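# Slide the overhanging reel fully onto the scanner glass

## Task

Relocate the reel that currently hangs partly over the edge of the scanner's glass so that the whole reel rests flat on the glass with the same face up as before. It must stay there by itself, because a reel that only the grippers keep in place does not count. At the end, open the grippers and pull them away from it.

## Robot and tools

ROBOT. Two arms, left_arm and right_arm, each ending in a two-finger gripper. left_arm sits on the +y side. The names do not tell you which side of a camera picture something is on. A gripper's fingers point along its own +z axis and close along its own y axis. end_effector_position is the point midway between the finger pads, roughly 1 cm short of the tips. Joint ranges (rad), base to hand: waist -2.880..2.880, shoulder 0.000..3.142, elbow 0.000..3.019, wrist pitch -1.693..1.571, wrist yaw -1.571..1.571, wrist roll -2.094..2.094.

FRAME. Every position and orientation uses one scene frame. Its origin is on the table surface between the two arm bases, +x points away from the robot over the table, +z points up. Positions are in metres. Quaternions are written w first (qw, qx, qy, qz). Printed hand positions can be somewhat wrong, more so when an arm is stretched far.

ROW FORMAT. Every command row is one flat list of 16 numbers covering both arms, even if only one arm should move. The first 8 are left_arm and the next 8 are right_arm, each as x, y, z, qw, qx, qy, qz, opening. x, y, z and the quaternion together are an absolute pose for that gripper in the scene frame, not an offset. opening runs from -1 (closed) to +1 (fully open, 0.094 m). An arm that should stay still needs its exact last reported pose and its intended opening repeated in every row. To keep a hand's orientation steady, resend the same quaternion you chose rather than copying the slightly drifted one in the latest result.

execute_actions(actions). actions is a list of up to 15 actions. Each action is a table of up to 15 rows, and each row lasts one control step of 1/30 s. An action always runs 15 steps, so if it has fewer rows its final row is repeated. An empty list makes no motion and just returns the state and images. For each gripper, if a target lies more than 0.6 m from where that gripper is at the start of the action, measured along any of its own axes, that action is rejected for both arms. If any action is malformed, or the first action fails that distance check against the latest reported state, nothing in the call runs. At each step the controller limits the commanded pose to within 70 mm and 16 degrees of the measured one, and it favours position over orientation. A far target therefore needs several actions, and after an action ends the arm only drifts up to that clipped point. Hands usually settle a centimetre or so off target, mostly low.

move(target, speed, blocking). target is one 16-number row as above (absolute poses). Each gripper travels in a straight line toward its pose, all finishing together, over 0.5 to 10 s. If 10 s is not enough, they stop short. speed is the top path speed in m/s, from 0.002 to 0.5, default 0.25. Rotation is capped at twice that value in rad/s, and turns go the short way. The opening is applied at the start. The path does not avoid obstacles or the other arm. A hand can lag, stray, or overshoot the speed, especially with the arm nearly straight. Faster moves and targets placed deeper beyond a contact push harder. With blocking=false you get a result after 0.5 s while motion continues. Until a result shows that it ended, further moves and execute_actions are refused, so use wait or stop. The result adds a "move:" line giving the ending (done, off_target, moving, held, fault) and any limits: paced means a sent pose was clipped, held means a check blocked steps and the arm may then jump faster. It also gives each gripper's distance to its pose. If only one arm is named, the other finished normally.

wait(seconds). seconds is 0 to 10. The robot keeps its last command, and a running move carries on. The wait returns early if the move finishes.

stop(). Brakes a running move, which needs some distance to stop. The fingers are not stopped.

zoom_image(camera, region). camera is "cam_left_wrist" or "cam_right_wrist". region is [x0, y0, x1, y1] in pixels of that camera's latest image, origin at the top-left, at most 504 by 504.

finished_scene(scene). Pass the number of the current scene. This ends it for good and reports whether the goal was met, so call it only once the reel rests on the glass by itself and the grippers are away.

RESULTS. The state line shows left_arm: ... | right_arm: ... with each gripper's position and quaternion. "Hand target" lines give the pose each controller is now driving toward. A "pose unreachable" line means the clearance check altered or blocked the named arm's command. grip_measured is the finger opening on the same -1..1 scale as the command. The last Joint positions value is the opening in metres. Each gripper reads up to about 1 mm off, by a fixed amount. Joint torques follow the joint order. They are never zero, and friction and offsets blur them. MOTOR HOT appears from 85 °C. At 100 °C an OVER-TEMPERATURE FAULT drops that arm until it cools. A FAULT line means an arm stopped.

CAMERAS. Two 504x504 fisheye wrist cameras, cam_left_wrist then cam_right_wrist, in that order. The given calibrations (K, D, T_world_to_cam mapping world to camera) are approximate, about 0.5 degrees and 2.5 mm in pose. Updated camera poses are listed when they change.

GRIPPING. To hold something, command an opening about 0.03 below grip_measured. Use a smaller gap for a lighter hold. Each pad can squeeze roughly 50 to 62 N, less on very thin parts, with a brief spike on first contact.

AVOID. Nothing may end up off the table; that fails the task. Avoid letting the arms bump or press each other, dropping or slamming the reel, and hard pushes. Note that an arm blocked by an object keeps pressing until a new command. Outside forces may sometimes tug a held part or nudge loose objects. Long holds heat the motors. The robot keeps acting on its last command while you compose a reply.

Each tool is called after "Request:" by a JSON object that holds its "method" and its "body", one argument or row to a line.

## Session

Request:
{"method": "execute_actions", "body": {
  "actions": []
}}

Scene clock: 0.00 s.
left_arm: end_effector_position=(+0.2663, +0.4887, +0.1115) grip_measured=+1.000 end_effector_quat_wxyz=(+0.026, +0.924, -0.204, +0.322) | right_arm: end_effector_position=(+0.3008, -0.4185, +0.2913) grip_measured=+1.000 end_effector_quat_wxyz=(+0.525, -0.332, +0.760, -0.189)
Joint positions: left_arm=[ 0.981  1.039  0.568 -0.792  0.591 -1.953  0.094] | right_arm=[-0.42   0.311  0.519 -0.681 -0.599 -1.038  0.094]
Joint velocities: left_arm=[-0.005 -0.024  0.002 -0.022  0.007 -0.037  0.   ] | right_arm=[-0.015  0.005  0.002 -0.002  0.037 -0.007  0.   ]
Joint torques (N m, as the arm reports them, + toward a larger angle): no reading
Motor temperatures (°C, as the motors report them): left_arm=[29 27 30 31 31 28] | right_arm=[31 30 27 29 30 31]
Hand target (left_arm): +0.272, +0.495, +0.119; +0.018, +0.922, -0.206, +0.326
Hand target (right_arm): +0.302, -0.419, +0.311; +0.534, -0.334, +0.750, -0.202

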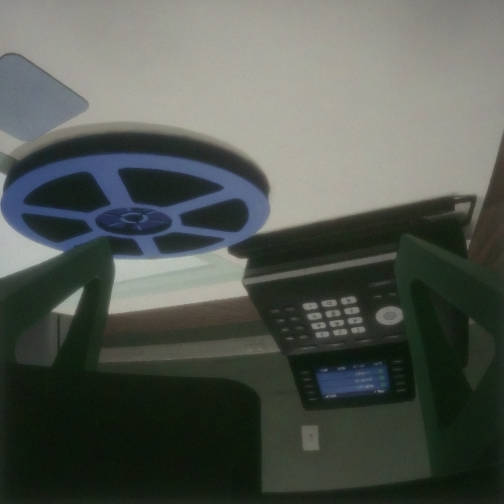

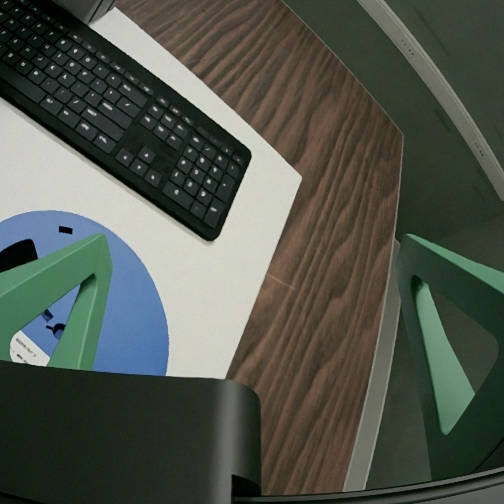

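Request:
{"method": "move", "body": {
  "target": [0.35,0.25,0.45,0,1,0,0,1, 0.35,-0.25,0.45,0,1,0,0,1]
}}

Scene clock: 8.30 s.
left_arm: end_effector_position=(+0.3456, +0.2534, +0.4313) grip_measured=+1.000 end_effector_quat_wxyz=(+0.152, +0.815, -0.504, +0.242) | right_arm: end_effector_position=(+0.3484, -0.2524, +0.4243) grip_measured=+1.000 end_effector_quat_wxyz=(-0.027, +0.930, -0.307, +0.198)
Joint positions: left_arm=[ 0.155  1.154  1.535 -1.684  0.52  -2.083  0.094] | right_arm=[ 0.636  1.066  1.492 -1.669  0.24  -2.076  0.094]
Joint velocities: left_arm=[-0.024 -0.005  0.007 -0.022 -0.022  0.037  0.   ] | right_arm=[-0.005 -0.005 -0.012 -0.007  0.051 -0.007  0.   ]
Joint torques (N m, as the arm reports them, + toward a larger angle): left_arm=[-0.24 -4.16 11.9  -0.04  0.23 -0.26] | right_arm=[ 2.1  -5.21 15.42 -0.12  0.14 -0.04]
Motor temperatures (°C, as the motors report them): left_arm=[29 28 34 31 31 28] | right_arm=[31 30 31 29 30 31]
Hand target (left_arm): +0.350, +0.250, +0.449; +0.146, +0.812, -0.507, +0.250
Hand target (right_arm): +0.350, -0.247, +0.447; -0.042, +0.929, -0.298, +0.215
Off the commanded pose (left_arm): 0.020 m, 71 deg; orientation clipped at the last step of the last action.
Off the commanded pose (right_arm): 0.026 m, 43 deg; orientation clipped at the last step of the last action.
joint sent to its limit (left arm) — the command would take joint 4 (wrist pitch) past its lower limit and joint 6 (wrist roll) past its lower limit, so those joints were sent only as far as their limits.
joint sent to its limit (right arm) — the command would take joint 4 (wrist pitch) past its lower limit and joint 6 (wrist roll) past its lower limit, so those joints were sent only as far as their limits.
move: off_target (left_arm, right_arm); limits=paced
camera_calibration (this result's frames):
cam_left_wrist: T_world_to_cam=[[0.891673, 0.452651, -0.00516407, -0.419749], [0.164605, -0.313583, 0.935185, -0.376043], [0.421693, -0.834729, -0.354122, 0.342782], [0, 0, 0, 1]] pos_world=[0.291628, 0.358209, 0.470889]
cam_right_wrist: T_world_to_cam=[[0.566778, 0.805561, 0.172722, -0.0690203], [0.372801, -0.437724, 0.818179, -0.582642], [0.734698, -0.399335, -0.548407, -0.00239887], [0, 0, 0, 1]] pos_world=[0.258091, -0.200394, 0.487311]

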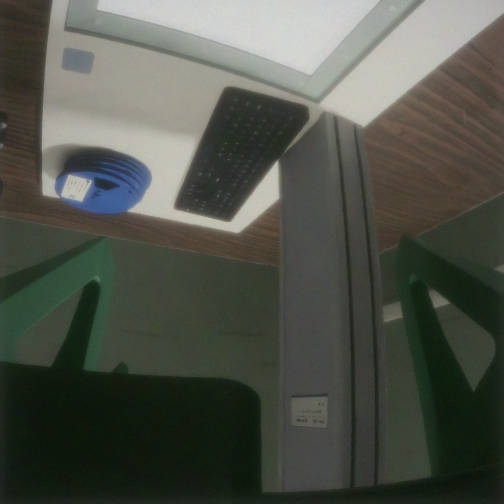

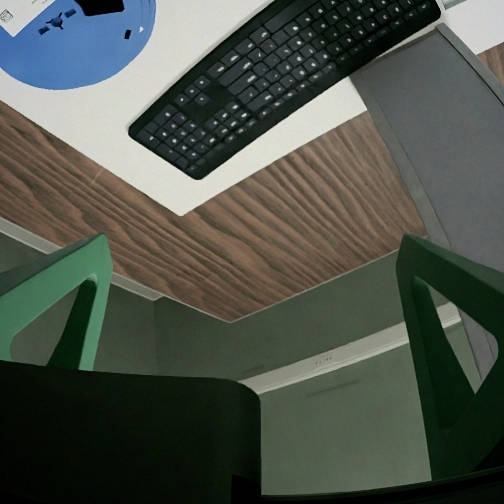

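Roll limit; try the other down orientation.

Request:
{"method": "move", "body": {
  "target": [0.3,0.25,0.45,0,0.707,0.707,0,1, 0.3,-0.25,0.45,0,0.707,-0.707,0,1]
}}

Scene clock: 17.83 s.
left_arm: end_effector_position=(+0.3040, +0.2471, +0.4531) grip_measured=+1.000 end_effector_quat_wxyz=(+0.477, +0.708, -0.309, +0.419) | right_arm: end_effector_position=(+0.3035, -0.2450, +0.4505) grip_measured=+1.000 end_effector_quat_wxyz=(-0.201, +0.705, -0.675, +0.085)
Joint positions: left_arm=[ 0.427  1.026  1.211 -1.684  1.377 -2.083  0.094] | right_arm=[ 0.59   0.943  1.482 -1.669  0.006 -1.193  0.094]
Joint velocities: left_arm=[-0.005 -0.015 -0.012 -0.022 -0.007 -0.037  0.   ] | right_arm=[ 0.005 -0.015 -0.007 -0.002  0.066 -0.037  0.   ]
Joint torques (N m, as the arm reports them, + toward a larger angle): left_arm=[ 1.38 -4.59  6.9  -0.52  0.8  -0.27] | right_arm=[-0.37 -4.24  9.01  0.02 -0.22  0.21]
Motor temperatures (°C, as the motors report them): left_arm=[29 28 34 31 32 28] | right_arm=[31 31 32 29 30 31]
Hand target (left_arm): +0.300, +0.249, +0.449; +0.485, +0.713, -0.294, +0.413
Hand target (right_arm): +0.301, -0.250, +0.450; -0.201, +0.696, -0.684, +0.083
Off the commanded pose (left_arm): 0.006 m, 147 deg; orientation clipped at the last step of the last action.
Off the commanded pose (right_arm): 0.006 m, 25 deg; orientation clipped at the last step of the last action.
joint sent to its limit (left arm) — the command would take joint 4 (wrist pitch) past its lower limit and joint 6 (wrist roll) past its lower limit, so those joints were sent only as far as their limits.
joint sent to its limit (right arm) — the command would take joint 4 (wrist pitch) past its lower limit, so that joint was sent only as far as its limit.
move: off_target (left_arm, right_arm); limits=paced
camera_calibration (this result's frames):
cam_left_wrist: T_world_to_cam=[[0.833569, 0.356266, -0.422181, -0.149184], [0.197353, 0.521756, 0.829954, -0.560269], [0.51596, -0.775142, 0.364609, -0.00620367], [0, 0, 0, 1]] pos_world=[0.238126, 0.340664, 0.404277]
cam_right_wrist: T_world_to_cam=[[0.918494, 0.00129909, 0.395434, -0.458213], [-0.169503, -0.902173, 0.396678, -0.343423], [0.357265, -0.431373, -0.82842, 0.280716], [0, 0, 0, 1]] pos_world=[0.262365, -0.188138, 0.549972]

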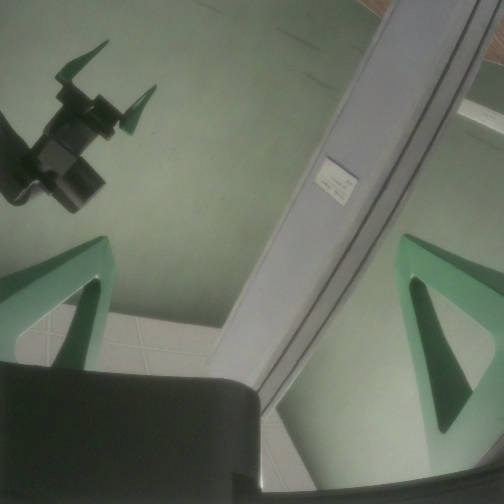

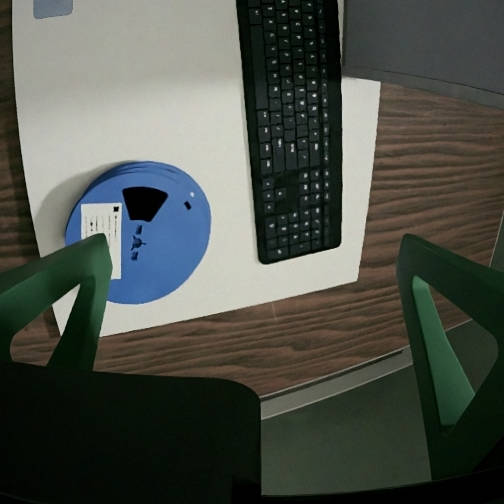

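Request:
{"method": "move", "body": {
  "target": [0.3,0.5,0.35,0,0.707,-0.707,0,1, 0.3,0.1,0.42,0,0.707,-0.707,0,1]
}}

Scene clock: 28.07 s.
left_arm: end_effector_position=(+0.2921, +0.4937, +0.3306) grip_measured=+1.000 end_effector_quat_wxyz=(-0.033, +0.707, -0.706, +0.010) | right_arm: end_effector_position=(+0.2992, +0.0934, +0.3895) grip_measured=+1.000 end_effector_quat_wxyz=(-0.110, +0.704, -0.701, -0.030)
Joint positions: left_arm=[ 0.641  1.185  1.366 -1.684  0.002 -1.063  0.094] | right_arm=[ 1.224  1.613  1.941 -1.67   0.001 -0.52   0.094]
Joint velocities: left_arm=[-0.005  0.015 -0.012  0.002 -0.037  0.051  0.   ] | right_arm=[-0.015 -0.015 -0.012 -0.002 -0.051  0.051  0.   ]
Joint torques (N m, as the arm reports them, + toward a larger angle): left_arm=[ 2.09 -5.81 11.99 -0.3  -0.13 -0.06] | right_arm=[  1.78 -14.17  16.08  -0.11  -0.17   0.17]
Motor temperatures (°C, as the motors report them): left_arm=[29 28 35 31 32 28] | right_arm=[31 31 32 29 30 31]
Hand target (left_arm): +0.297, +0.501, +0.351; -0.049, +0.706, -0.707, +0.013
Hand target (right_arm): +0.297, +0.099, +0.418; -0.138, +0.699, -0.700, -0.041
Off the commanded pose (left_arm): 0.022 m, 4 deg.
Off the commanded pose (right_arm): 0.031 m, 13 deg.
joint sent to its limit (left arm) — the command would take joint 4 (wrist pitch) past its lower limit, so that joint was sent only as far as its limit.
joint sent to its limit (right arm) — the command would take joint 4 (wrist pitch) past its lower limit, so that joint was sent only as far as its limit.
move: off_target (left_arm, right_arm); limits=paced
camera_calibration (this result's frames):
cam_left_wrist: T_world_to_cam=[[0.997947, 0.00640302, 0.0637317, -0.314842], [-0.0305393, -0.827053, 0.561294, 0.2364], [0.0563035, -0.562088, -0.825159, 0.658105], [0, 0, 0, 1]] pos_world=[0.284361, 0.567444, 0.430417]
cam_right_wrist: T_world_to_cam=[[0.993872, -0.0133061, 0.109736, -0.340432], [-0.0566351, -0.913827, 0.402136, -0.0493921], [0.0949284, -0.405886, -0.90898, 0.485188], [0, 0, 0, 1]] pos_world=[0.28949, 0.147266, 0.498246]

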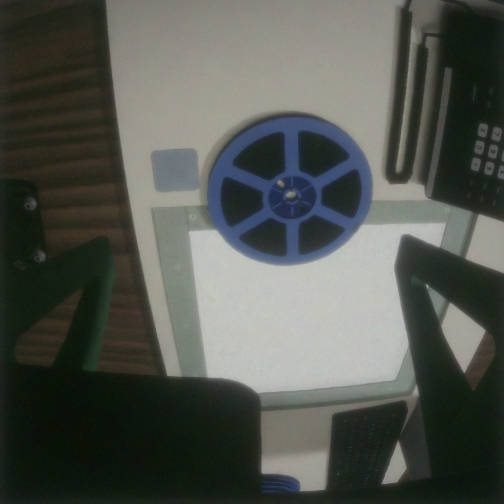

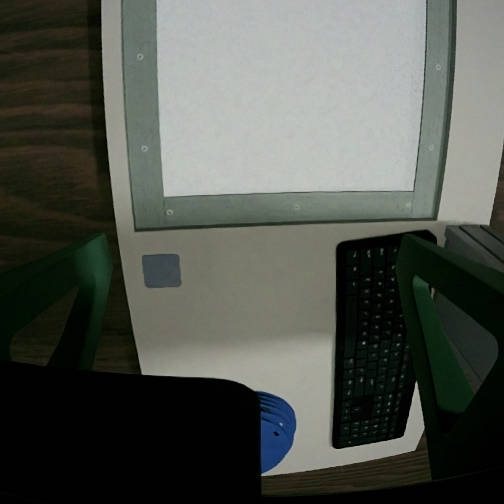

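Request:
{"method": "move", "body": {
  "target": [0.345,0.52,0.14,0,0.707,-0.707,0,1, 0.3,0.1,0.42,0,0.707,-0.707,0,1]
}}

Scene clock: 36.43 s.
left_arm: end_effector_position=(+0.3442, +0.5227, +0.1426) grip_measured=+1.000 end_effector_quat_wxyz=(+0.005, +0.706, -0.708, -0.001) | right_arm: end_effector_position=(+0.2995, +0.0941, +0.3920) grip_measured=+1.000 end_effector_quat_wxyz=(-0.113, +0.703, -0.701, -0.031)
Joint positions: left_arm=[ 0.641  1.431  1.094 -1.244  0.002 -1.06   0.094] | right_arm=[ 1.224  1.613  1.947 -1.67   0.001 -0.518  0.094]
Joint velocities: left_arm=[-0.005 -0.005 -0.002 -0.002 -0.007 -0.022  0.   ] | right_arm=[-0.005  0.015 -0.012  0.002 -0.022  0.037  0.   ]
Joint torques (N m, as the arm reports them, + toward a larger angle): left_arm=[ 0.38 -9.25  7.12  0.88 -0.06 -0.24] | right_arm=[  1.1  -13.02  16.07  -0.19   0.03   0.12]
Motor temperatures (°C, as the motors report them): left_arm=[29 28 37 31 32 28] | right_arm=[31 31 34 29 30 31]
Hand target (left_arm): +0.346, +0.521, +0.140; +0.000, +0.707, -0.707, +0.000
Hand target (right_arm): +0.299, +0.099, +0.419; -0.141, +0.700, -0.699, -0.038
Off the commanded pose (left_arm): 0.004 m, 1 deg.
Off the commanded pose (right_arm): 0.029 m, 13 deg.
joint sent to its limit (right arm) — the command would take joint 4 (wrist pitch) past its lower limit, so that joint was sent only as far as its limit.
move: off_target (right_arm)
camera_calibration (this result's frames):
cam_left_wrist: T_world_to_cam=[[0.999973, 0.00447155, -0.0057777, -0.344739], [0.00702821, -0.804732, 0.593597, 0.338302], [-0.0019952, -0.593622, -0.804742, 0.549998], [0, 0, 0, 1]] pos_world=[0.343449, 0.600275, 0.2398]
cam_right_wrist: T_world_to_cam=[[0.99355, -0.015391, 0.112345, -0.341778], [-0.0590748, -0.915932, 0.396962, -0.0468806], [0.0967907, -0.401039, -0.910933, 0.487472], [0, 0, 0, 1]] pos_world=[0.289622, 0.147295, 0.501061]

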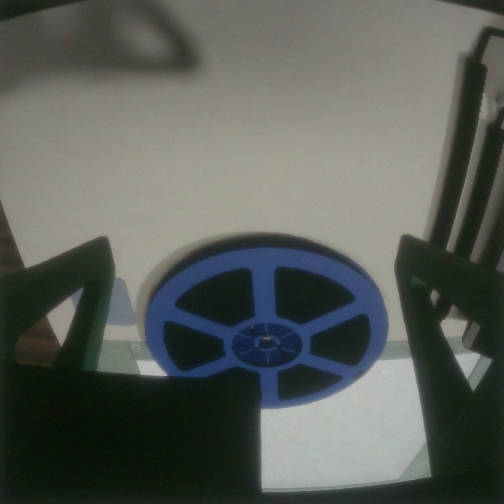

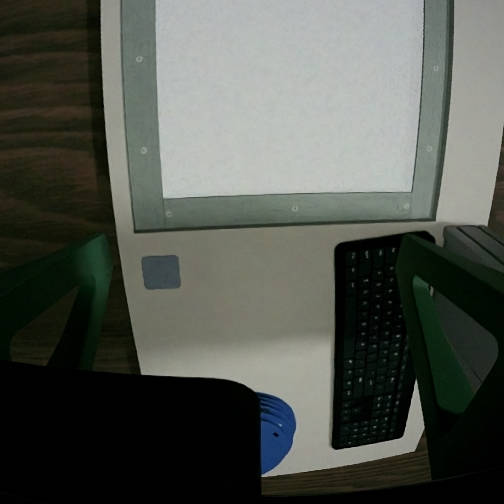

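Request:
{"method": "move", "body": {
  "target": [0.35,0.50,0.045,0,0.707,-0.707,0,1, 0.3,0.1,0.42,0,0.707,-0.707,0,1],
  "speed": 0.05
}}

Scene clock: 45.57 s.
left_arm: end_effector_position=(+0.3516, +0.5049, +0.0555) grip_measured=+1.000 end_effector_quat_wxyz=(-0.006, +0.707, -0.707, +0.003) | right_arm: end_effector_position=(+0.2995, +0.0941, +0.3920) grip_measured=+1.000 end_effector_quat_wxyz=(-0.113, +0.703, -0.701, -0.031)
Joint positions: left_arm=[ 0.592  1.521  0.937 -0.974  0.002 -1.112  0.094] | right_arm=[ 1.224  1.613  1.947 -1.67   0.001 -0.518  0.094]
Joint velocities: left_arm=[-0.015  0.005 -0.007 -0.027 -0.007 -0.022  0.   ] | right_arm=[-0.005 -0.015  0.002  0.007 -0.007  0.022  0.   ]
Joint torques (N m, as the arm reports them, + toward a larger angle): left_arm=[ 0.6  -8.65  5.84  0.95 -0.11 -0.23] | right_arm=[  1.02 -14.09  16.06  -0.18   0.03   0.12]
Motor temperatures (°C, as the motors report them): left_arm=[29 28 36 31 31 28] | right_arm=[31 32 35 29 30 31]
Hand target (left_arm): +0.351, +0.500, +0.045; -0.000, +0.707, -0.707, +0.000
Hand target (right_arm): +0.299, +0.099, +0.419; -0.141, +0.700, -0.699, -0.038
Off the commanded pose (left_arm): 0.012 m, 1 deg.
Off the commanded pose (right_arm): 0.029 m, 13 deg.
joint sent to its limit (right arm) — the command would take joint 4 (wrist pitch) past its lower limit, so that joint was sent only as far as its limit.
move: off_target (left_arm, right_arm)
camera_calibration (this result's frames):
cam_left_wrist: T_world_to_cam=[[0.999862, 0.00747789, 0.0148209, -0.355263], [-0.00260491, -0.81106, 0.584957, 0.382712], [0.0163949, -0.584915, -0.810929, 0.45886], [0, 0, 0, 1]] pos_world=[0.348688, 0.581453, 0.153498]
cam_right_wrist: T_world_to_cam=[[0.99355, -0.015391, 0.112345, -0.341778], [-0.0590748, -0.915932, 0.396962, -0.0468806], [0.0967907, -0.401039, -0.910933, 0.487472], [0, 0, 0, 1]] pos_world=[0.289622, 0.147295, 0.501061]

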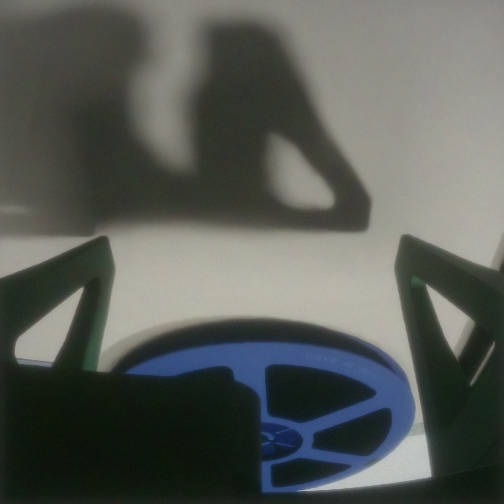

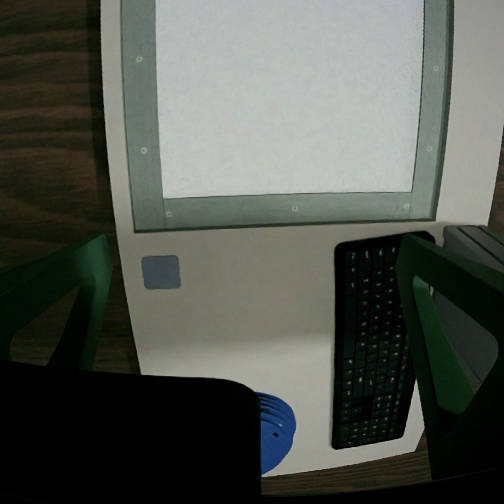

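Request:
{"method": "move", "body": {
  "target": [0.35,0.33,0.056,0,0.707,-0.707,0,1, 0.3,0.1,0.42,0,0.707,-0.707,0,1],
  "speed": 0.05
}}

Scene clock: 55.47 s.
left_arm: end_effector_position=(+0.3579, +0.3314, +0.0572) grip_measured=+1.000 end_effector_quat_wxyz=(-0.003, +0.705, -0.709, +0.004) | right_arm: end_effector_position=(+0.2995, +0.0941, +0.3920) grip_measured=+1.000 end_effector_quat_wxyz=(-0.113, +0.703, -0.701, -0.031)
Joint positions: left_arm=[ 0.134  1.436  0.848 -0.974  0.002 -1.564  0.094] | right_arm=[ 1.224  1.613  1.947 -1.67   0.001 -0.518  0.094]
Joint velocities: left_arm=[-0.005 -0.015 -0.017  0.007  0.007 -0.095  0.   ] | right_arm=[-0.005  0.005  0.002  0.007 -0.007 -0.007  0.   ]
Joint torques (N m, as the arm reports them, + toward a larger angle): left_arm=[ 0.18 -9.03  5.78  0.26 -0.11 -0.2 ] | right_arm=[  1.1  -14.09  16.1   -0.24   0.03   0.12]
Motor temperatures (°C, as the motors report them): left_arm=[29 28 35 31 31 28] | right_arm=[31 32 36 29 30 31]
Hand target (left_arm): +0.352, +0.329, +0.056; -0.002, +0.707, -0.707, +0.002
Hand target (right_arm): +0.299, +0.099, +0.419; -0.141, +0.700, -0.699, -0.038
Off the commanded pose (left_arm): 0.008 m, 1 deg.
Off the commanded pose (right_arm): 0.029 m, 13 deg.
joint sent to its limit (right arm) — the command would take joint 4 (wrist pitch) past its lower limit, so that joint was sent only as far as its limit.
move: off_target (right_arm)
camera_calibration (this result's frames):
cam_left_wrist: T_world_to_cam=[[0.999927, 0.00180685, 0.0119487, -0.358271], [-0.00558552, -0.807704, 0.589561, 0.240662], [0.0107163, -0.589585, -0.807635, 0.362012], [0, 0, 0, 1]] pos_world=[0.35571, 0.408468, 0.15477]
cam_right_wrist: T_world_to_cam=[[0.99355, -0.015391, 0.112345, -0.341778], [-0.0590748, -0.915932, 0.396962, -0.0468806], [0.0967907, -0.401039, -0.910933, 0.487472], [0, 0, 0, 1]] pos_world=[0.289622, 0.147295, 0.501061]

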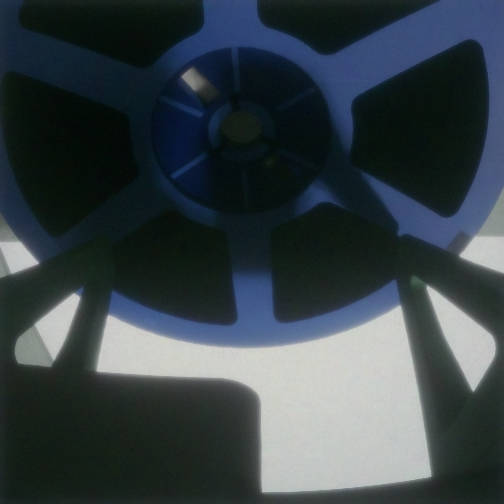

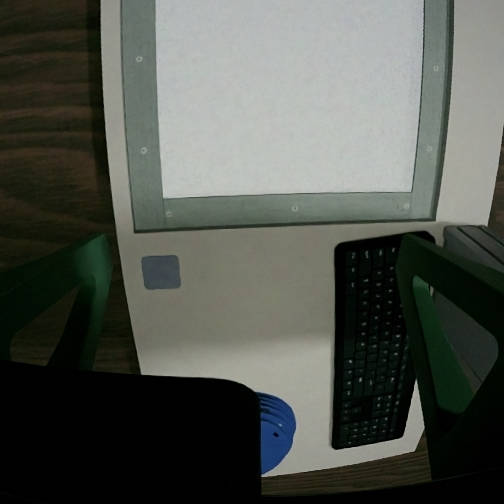

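Slid over it. Go back and lower more.

Request:
{"method": "move", "body": {
  "target": [0.35,0.50,0.06,0,0.707,-0.707,0,1, 0.3,0.1,0.42,0,0.707,-0.707,0,1],
  "speed": 0.1
}}

Request:
{"method": "move", "body": {
  "target": [0.35,0.50,0.025,0,0.707,-0.707,0,1, 0.3,0.1,0.42,0,0.707,-0.707,0,1],
  "speed": 0.03
}}

Scene clock: 62.13 s.
left_arm: end_effector_position=(+0.3331, +0.4919, +0.0510) grip_measured=+1.000 end_effector_quat_wxyz=(+0.008, +0.710, -0.704, -0.003) | right_arm: end_effector_position=(+0.2995, +0.0941, +0.3920) grip_measured=+1.000 end_effector_quat_wxyz=(-0.113, +0.703, -0.701, -0.031)
Joint positions: left_arm=[ 0.582  1.492  0.889 -0.985 -0.001 -1.129  0.094] | right_arm=[ 1.224  1.613  1.947 -1.67   0.001 -0.518  0.094]
Joint velocities: left_arm=[-0.005 -0.015  0.012 -0.007  0.007  0.051  0.   ] | right_arm=[-0.005 -0.005  0.002  0.002  0.007 -0.022  0.   ]
Joint torques (N m, as the arm reports them, + toward a larger angle): left_arm=[ 1.14 -8.47  9.88 -0.43 -0.08 -0.07] | right_arm=[  1.35 -14.03  16.08  -0.22   0.02   0.12]
Motor temperatures (°C, as the motors report them): left_arm=[29 28 35 31 31 28] | right_arm=[31 32 37 29 30 31]
Hand target (left_arm): +0.347, +0.501, +0.060; +0.001, +0.707, -0.707, -0.001
Hand target (right_arm): +0.299, +0.099, +0.419; -0.141, +0.700, -0.699, -0.038
Off the commanded pose (left_arm): 0.021 m, 1 deg.
Off the commanded pose (right_arm): 0.029 m, 13 deg.
joint sent to its limit (right arm) — the command would take joint 4 (wrist pitch) past its lower limit, so that joint was sent only as far as its limit.
move: off_target (left_arm, right_arm)
camera_calibration (this result's frames):
cam_left_wrist: T_world_to_cam=[[0.999802, 0.0147289, -0.0134045, -0.338629], [0.0198108, -0.804428, 0.59372, 0.363565], [-0.00203816, -0.593868, -0.80456, 0.458112], [0, 0, 0, 1]] pos_world=[0.332293, 0.569508, 0.148184]
cam_right_wrist: T_world_to_cam=[[0.99355, -0.015391, 0.112345, -0.341778], [-0.0590748, -0.915932, 0.396962, -0.0468806], [0.0967907, -0.401039, -0.910933, 0.487472], [0, 0, 0, 1]] pos_world=[0.289622, 0.147295, 0.501061]

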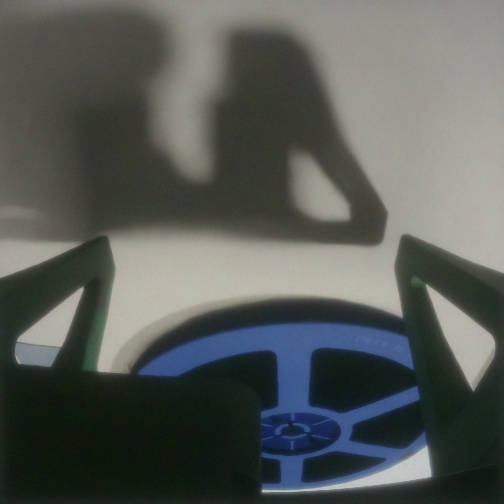

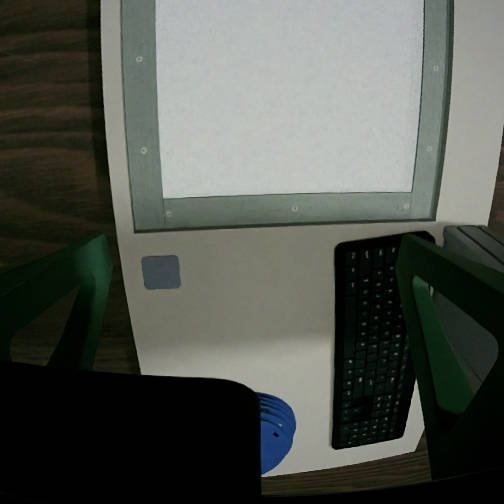

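Scene clock: 66.27 s.
left_arm: end_effector_position=(+0.3416, +0.4960, +0.0416) grip_measured=+1.000 end_effector_quat_wxyz=(-0.002, +0.710, -0.704, +0.000) | right_arm: end_effector_position=(+0.2995, +0.0941, +0.3920) grip_measured=+1.000 end_effector_quat_wxyz=(-0.113, +0.703, -0.701, -0.031)
Joint positions: left_arm=[ 0.582  1.519  0.889 -0.938 -0.001 -1.129  0.094] | right_arm=[ 1.224  1.613  1.947 -1.67   0.001 -0.518  0.094]
Joint velocities: left_arm=[-0.005 -0.015 -0.012 -0.007 -0.051  0.022  0.   ] | right_arm=[-0.005  0.005  0.012 -0.002  0.022 -0.037  0.   ]
Joint torques (N m, as the arm reports them, + toward a larger angle): left_arm=[ 0.94 -6.1   7.01  1.68 -0.03 -0.08] | right_arm=[  1.25 -14.    16.1   -0.22   0.03   0.12]
Motor temperatures (°C, as the motors report them): left_arm=[29 28 35 31 31 28] | right_arm=[31 32 36 29 30 31]
Hand target (left_arm): +0.349, +0.500, +0.025; +0.000, +0.707, -0.707, -0.000
Hand target (right_arm): +0.299, +0.099, +0.419; -0.141, +0.700, -0.699, -0.038
Off the commanded pose (left_arm): 0.019 m, 0 deg.
Off the commanded pose (right_arm): 0.029 m, 13 deg.
joint sent to its limit (right arm) — the command would take joint 4 (wrist pitch) past its lower limit, so that joint was sent only as far as its limit.
move: off_target (left_arm, right_arm)
camera_calibration (this result's frames):
cam_left_wrist: T_world_to_cam=[[0.999879, 0.014382, 0.00596824, -0.348035], [0.00814878, -0.809911, 0.586496, 0.379294], [0.0132687, -0.586376, -0.80993, 0.444313], [0, 0, 0, 1]] pos_world=[0.339007, 0.572735, 0.139486]
cam_right_wrist: T_world_to_cam=[[0.99355, -0.015391, 0.112345, -0.341778], [-0.0590748, -0.915932, 0.396962, -0.0468806], [0.0967907, -0.401039, -0.910933, 0.487472], [0, 0, 0, 1]] pos_world=[0.289622, 0.147295, 0.501061]

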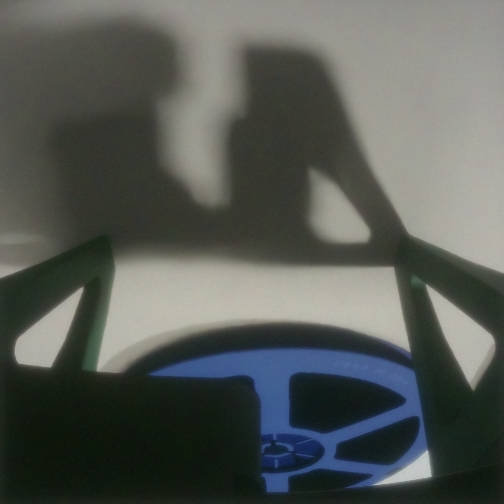

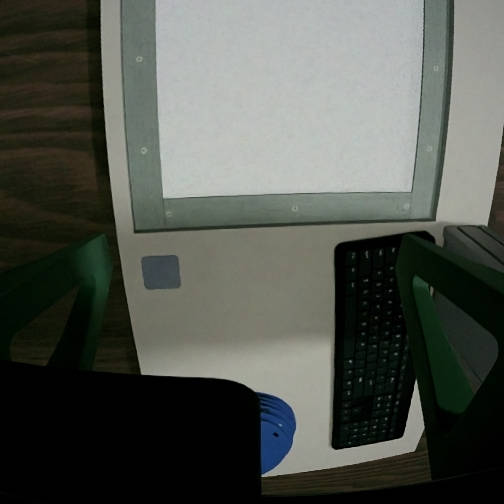

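Now touching the surface (shadow meets fingers). Push.

Request:
{"method": "move", "body": {
  "target": [0.35,0.33,0.04,0,0.707,-0.707,0,1, 0.3,0.1,0.42,0,0.707,-0.707,0,1],
  "speed": 0.04
}}

Scene clock: 74.20 s.
left_arm: end_effector_position=(+0.3549, +0.3328, +0.0425) grip_measured=+1.000 end_effector_quat_wxyz=(-0.000, +0.706, -0.708, -0.000) | right_arm: end_effector_position=(+0.2995, +0.0941, +0.3920) grip_measured=+1.000 end_effector_quat_wxyz=(-0.113, +0.703, -0.701, -0.031)
Joint positions: left_arm=[ 0.137  1.46   0.827 -0.938 -0.001 -1.563  0.094] | right_arm=[ 1.224  1.613  1.947 -1.67   0.001 -0.518  0.094]
Joint velocities: left_arm=[-0.015  0.015 -0.002  0.002  0.037 -0.022  0.   ] | right_arm=[-0.015 -0.015 -0.007 -0.007  0.051  0.022  0.   ]
Joint torques (N m, as the arm reports them, + toward a larger angle): left_arm=[ 0.05 -9.02  5.56  0.77 -0.04 -0.28] | right_arm=[  1.13 -13.96  16.07  -0.18   0.01   0.13]
Motor temperatures (°C, as the motors report them): left_arm=[29 28 34 31 31 28] | right_arm=[31 32 37 29 30 31]
Hand target (left_arm): +0.352, +0.329, +0.040; -0.002, +0.707, -0.707, +0.002
Hand target (right_arm): +0.299, +0.099, +0.419; -0.141, +0.700, -0.699, -0.038
Off the commanded pose (left_arm): 0.006 m, 0 deg.
Off the commanded pose (right_arm): 0.029 m, 13 deg.
joint sent to its limit (right arm) — the command would take joint 4 (wrist pitch) past its lower limit, so that joint was sent only as far as its limit.
move: off_target (right_arm)
camera_calibration (this result's frames):
cam_left_wrist: T_world_to_cam=[[0.999987, 0.0044709, 0.00241099, -0.355542], [0.00220008, -0.809037, 0.587754, 0.248271], [0.00457837, -0.587741, -0.809036, 0.352645], [0, 0, 0, 1]] pos_world=[0.353377, 0.409714, 0.140238]
cam_right_wrist: T_world_to_cam=[[0.99355, -0.015391, 0.112345, -0.341778], [-0.0590748, -0.915932, 0.396962, -0.0468806], [0.0967907, -0.401039, -0.910933, 0.487472], [0, 0, 0, 1]] pos_world=[0.289622, 0.147295, 0.501061]

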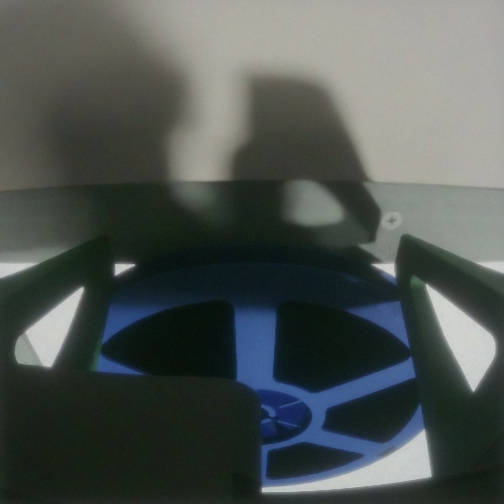

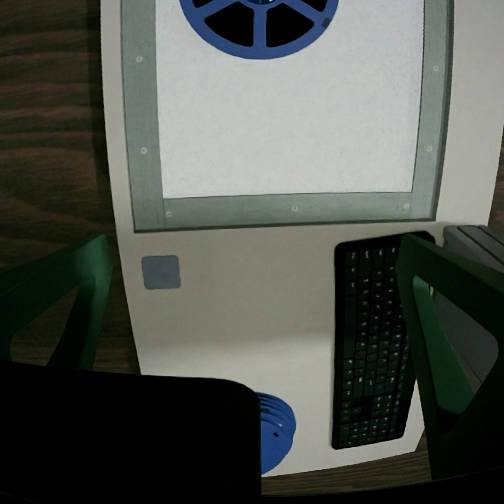

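Working; still on the frame. Push further.

Request:
{"method": "move", "body": {
  "target": [0.35,0.27,0.04,0,0.707,-0.707,0,1, 0.3,0.1,0.42,0,0.707,-0.707,0,1],
  "speed": 0.04
}}

Scene clock: 81.23 s.
left_arm: end_effector_position=(+0.3503, +0.2745, +0.0425) grip_measured=+1.000 end_effector_quat_wxyz=(-0.000, +0.708, -0.706, -0.000) | right_arm: end_effector_position=(+0.2995, +0.0941, +0.3920) grip_measured=+1.000 end_effector_quat_wxyz=(-0.113, +0.703, -0.701, -0.031)
Joint positions: left_arm=[-0.028  1.46   0.827 -0.938 -0.001 -1.734  0.094] | right_arm=[ 1.224  1.613  1.947 -1.67   0.001 -0.518  0.094]
Joint velocities: left_arm=[-0.005 -0.005 -0.002 -0.007 -0.007 -0.066  0.   ] | right_arm=[-0.015 -0.005 -0.007 -0.017 -0.051  0.037  0.   ]
Joint torques (N m, as the arm reports them, + toward a larger angle): left_arm=[-0.14 -9.39  6.35  0.47 -0.02 -0.24] | right_arm=[  1.13 -14.07  16.08  -0.17   0.02   0.12]
Motor temperatures (°C, as the motors report them): left_arm=[29 28 34 31 31 28] | right_arm=[31 32 37 29 30 31]
Hand target (left_arm): +0.351, +0.270, +0.040; -0.001, +0.707, -0.707, +0.001
Hand target (right_arm): +0.299, +0.099, +0.419; -0.141, +0.700, -0.699, -0.038
Off the commanded pose (left_arm): 0.005 m, 0 deg.
Off the commanded pose (right_arm): 0.029 m, 13 deg.
joint sent to its limit (right arm) — the command would take joint 4 (wrist pitch) past its lower limit, so that joint was sent only as far as its limit.
move: off_target (right_arm)
camera_calibration (this result's frames):
cam_left_wrist: T_world_to_cam=[[0.999949, 0.0098101, 0.00259534, -0.352165], [0.00641481, -0.809268, 0.587405, 0.199649], [0.00786282, -0.587358, -0.809289, 0.317107], [0, 0, 0, 1]] pos_world=[0.348373, 0.35128, 0.140271]
cam_right_wrist: T_world_to_cam=[[0.99355, -0.015391, 0.112345, -0.341778], [-0.0590748, -0.915932, 0.396962, -0.0468806], [0.0967907, -0.401039, -0.910933, 0.487472], [0, 0, 0, 1]] pos_world=[0.289622, 0.147295, 0.501061]

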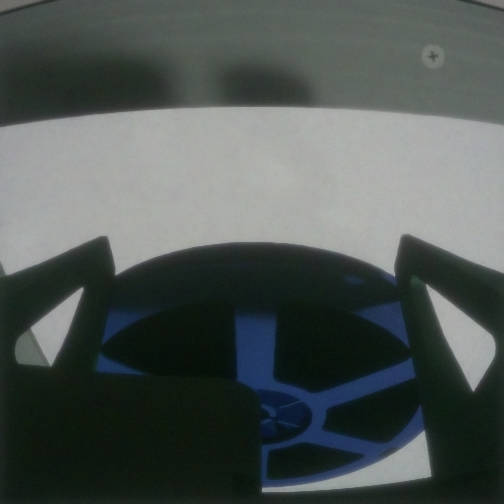

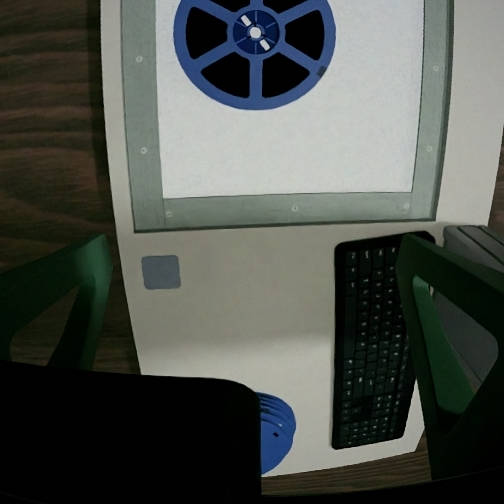

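On the glass. Lift clear.

Request:
{"method": "move", "body": {
  "target": [0.35,0.32,0.2,0,0.707,-0.707,0,1, 0.3,0.1,0.42,0,0.707,-0.707,0,1],
  "speed": 0.15
}}

Request:
{"method": "finished_scene", "body": {
  "scene": 1
}}

Scene clock: 88.40 s.
left_arm: end_effector_position=(+0.3359, +0.3179, +0.1823) grip_measured=+1.000 end_effector_quat_wxyz=(+0.010, +0.708, -0.706, -0.012) | right_arm: end_effector_position=(+0.2995, +0.0941, +0.3920) grip_measured=+1.000 end_effector_quat_wxyz=(-0.113, +0.703, -0.701, -0.031)
Joint positions: left_arm=[ 0.093  1.263  1.041 -1.381 -0.001 -1.612  0.094] | right_arm=[ 1.224  1.613  1.947 -1.67   0.001 -0.518  0.094]
Joint velocities: left_arm=[-0.015  0.015  0.002 -0.002  0.037 -0.051  0.   ] | right_arm=[ 0.005 -0.015  0.007 -0.017 -0.022 -0.007  0.   ]
Joint torques (N m, as the arm reports them, + toward a larger angle): left_arm=[ 1.04 -8.48 11.08 -0.54 -0.07 -0.04] | right_arm=[  1.25 -13.99  16.09  -0.25   0.03   0.12]
Motor temperatures (°C, as the motors report them): left_arm=[29 28 35 31 31 28] | right_arm=[31 32 38 29 30 31]
Hand target (left_arm): +0.347, +0.320, +0.200; +0.000, +0.707, -0.707, -0.001
Hand target (right_arm): +0.299, +0.099, +0.419; -0.141, +0.700, -0.699, -0.038
Off the commanded pose (left_arm): 0.023 m, 2 deg.
Off the commanded pose (right_arm): 0.029 m, 13 deg.
joint sent to its limit (right arm) — the command would take joint 4 (wrist pitch) past its lower limit, so that joint was sent only as far as its limit.
move: off_target (left_arm, right_arm)
camera_calibration (this result's frames):
cam_left_wrist: T_world_to_cam=[[0.999537, 0.00868237, -0.0291601, -0.332219], [0.0241304, -0.809979, 0.585962, 0.147323], [-0.0185315, -0.586394, -0.809814, 0.464554], [0, 0, 0, 1]] pos_world=[0.337119, 0.394624, 0.280189]
cam_right_wrist: T_world_to_cam=[[0.99355, -0.015391, 0.112345, -0.341778], [-0.0590748, -0.915932, 0.396962, -0.0468806], [0.0967907, -0.401039, -0.910933, 0.487472], [0, 0, 0, 1]] pos_world=[0.289622, 0.147295, 0.501061]

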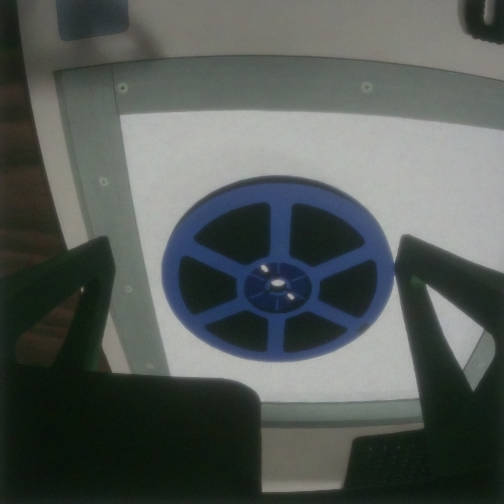

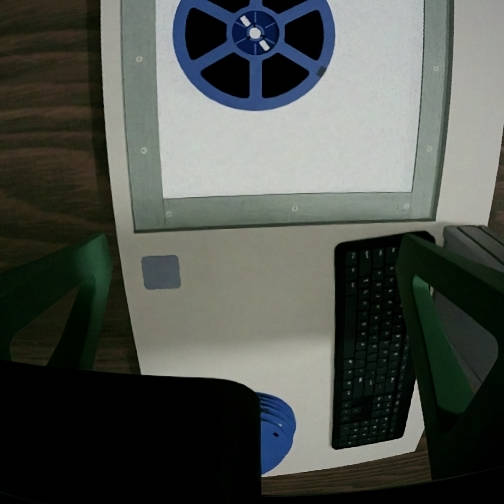

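The scene is finished: the task was done.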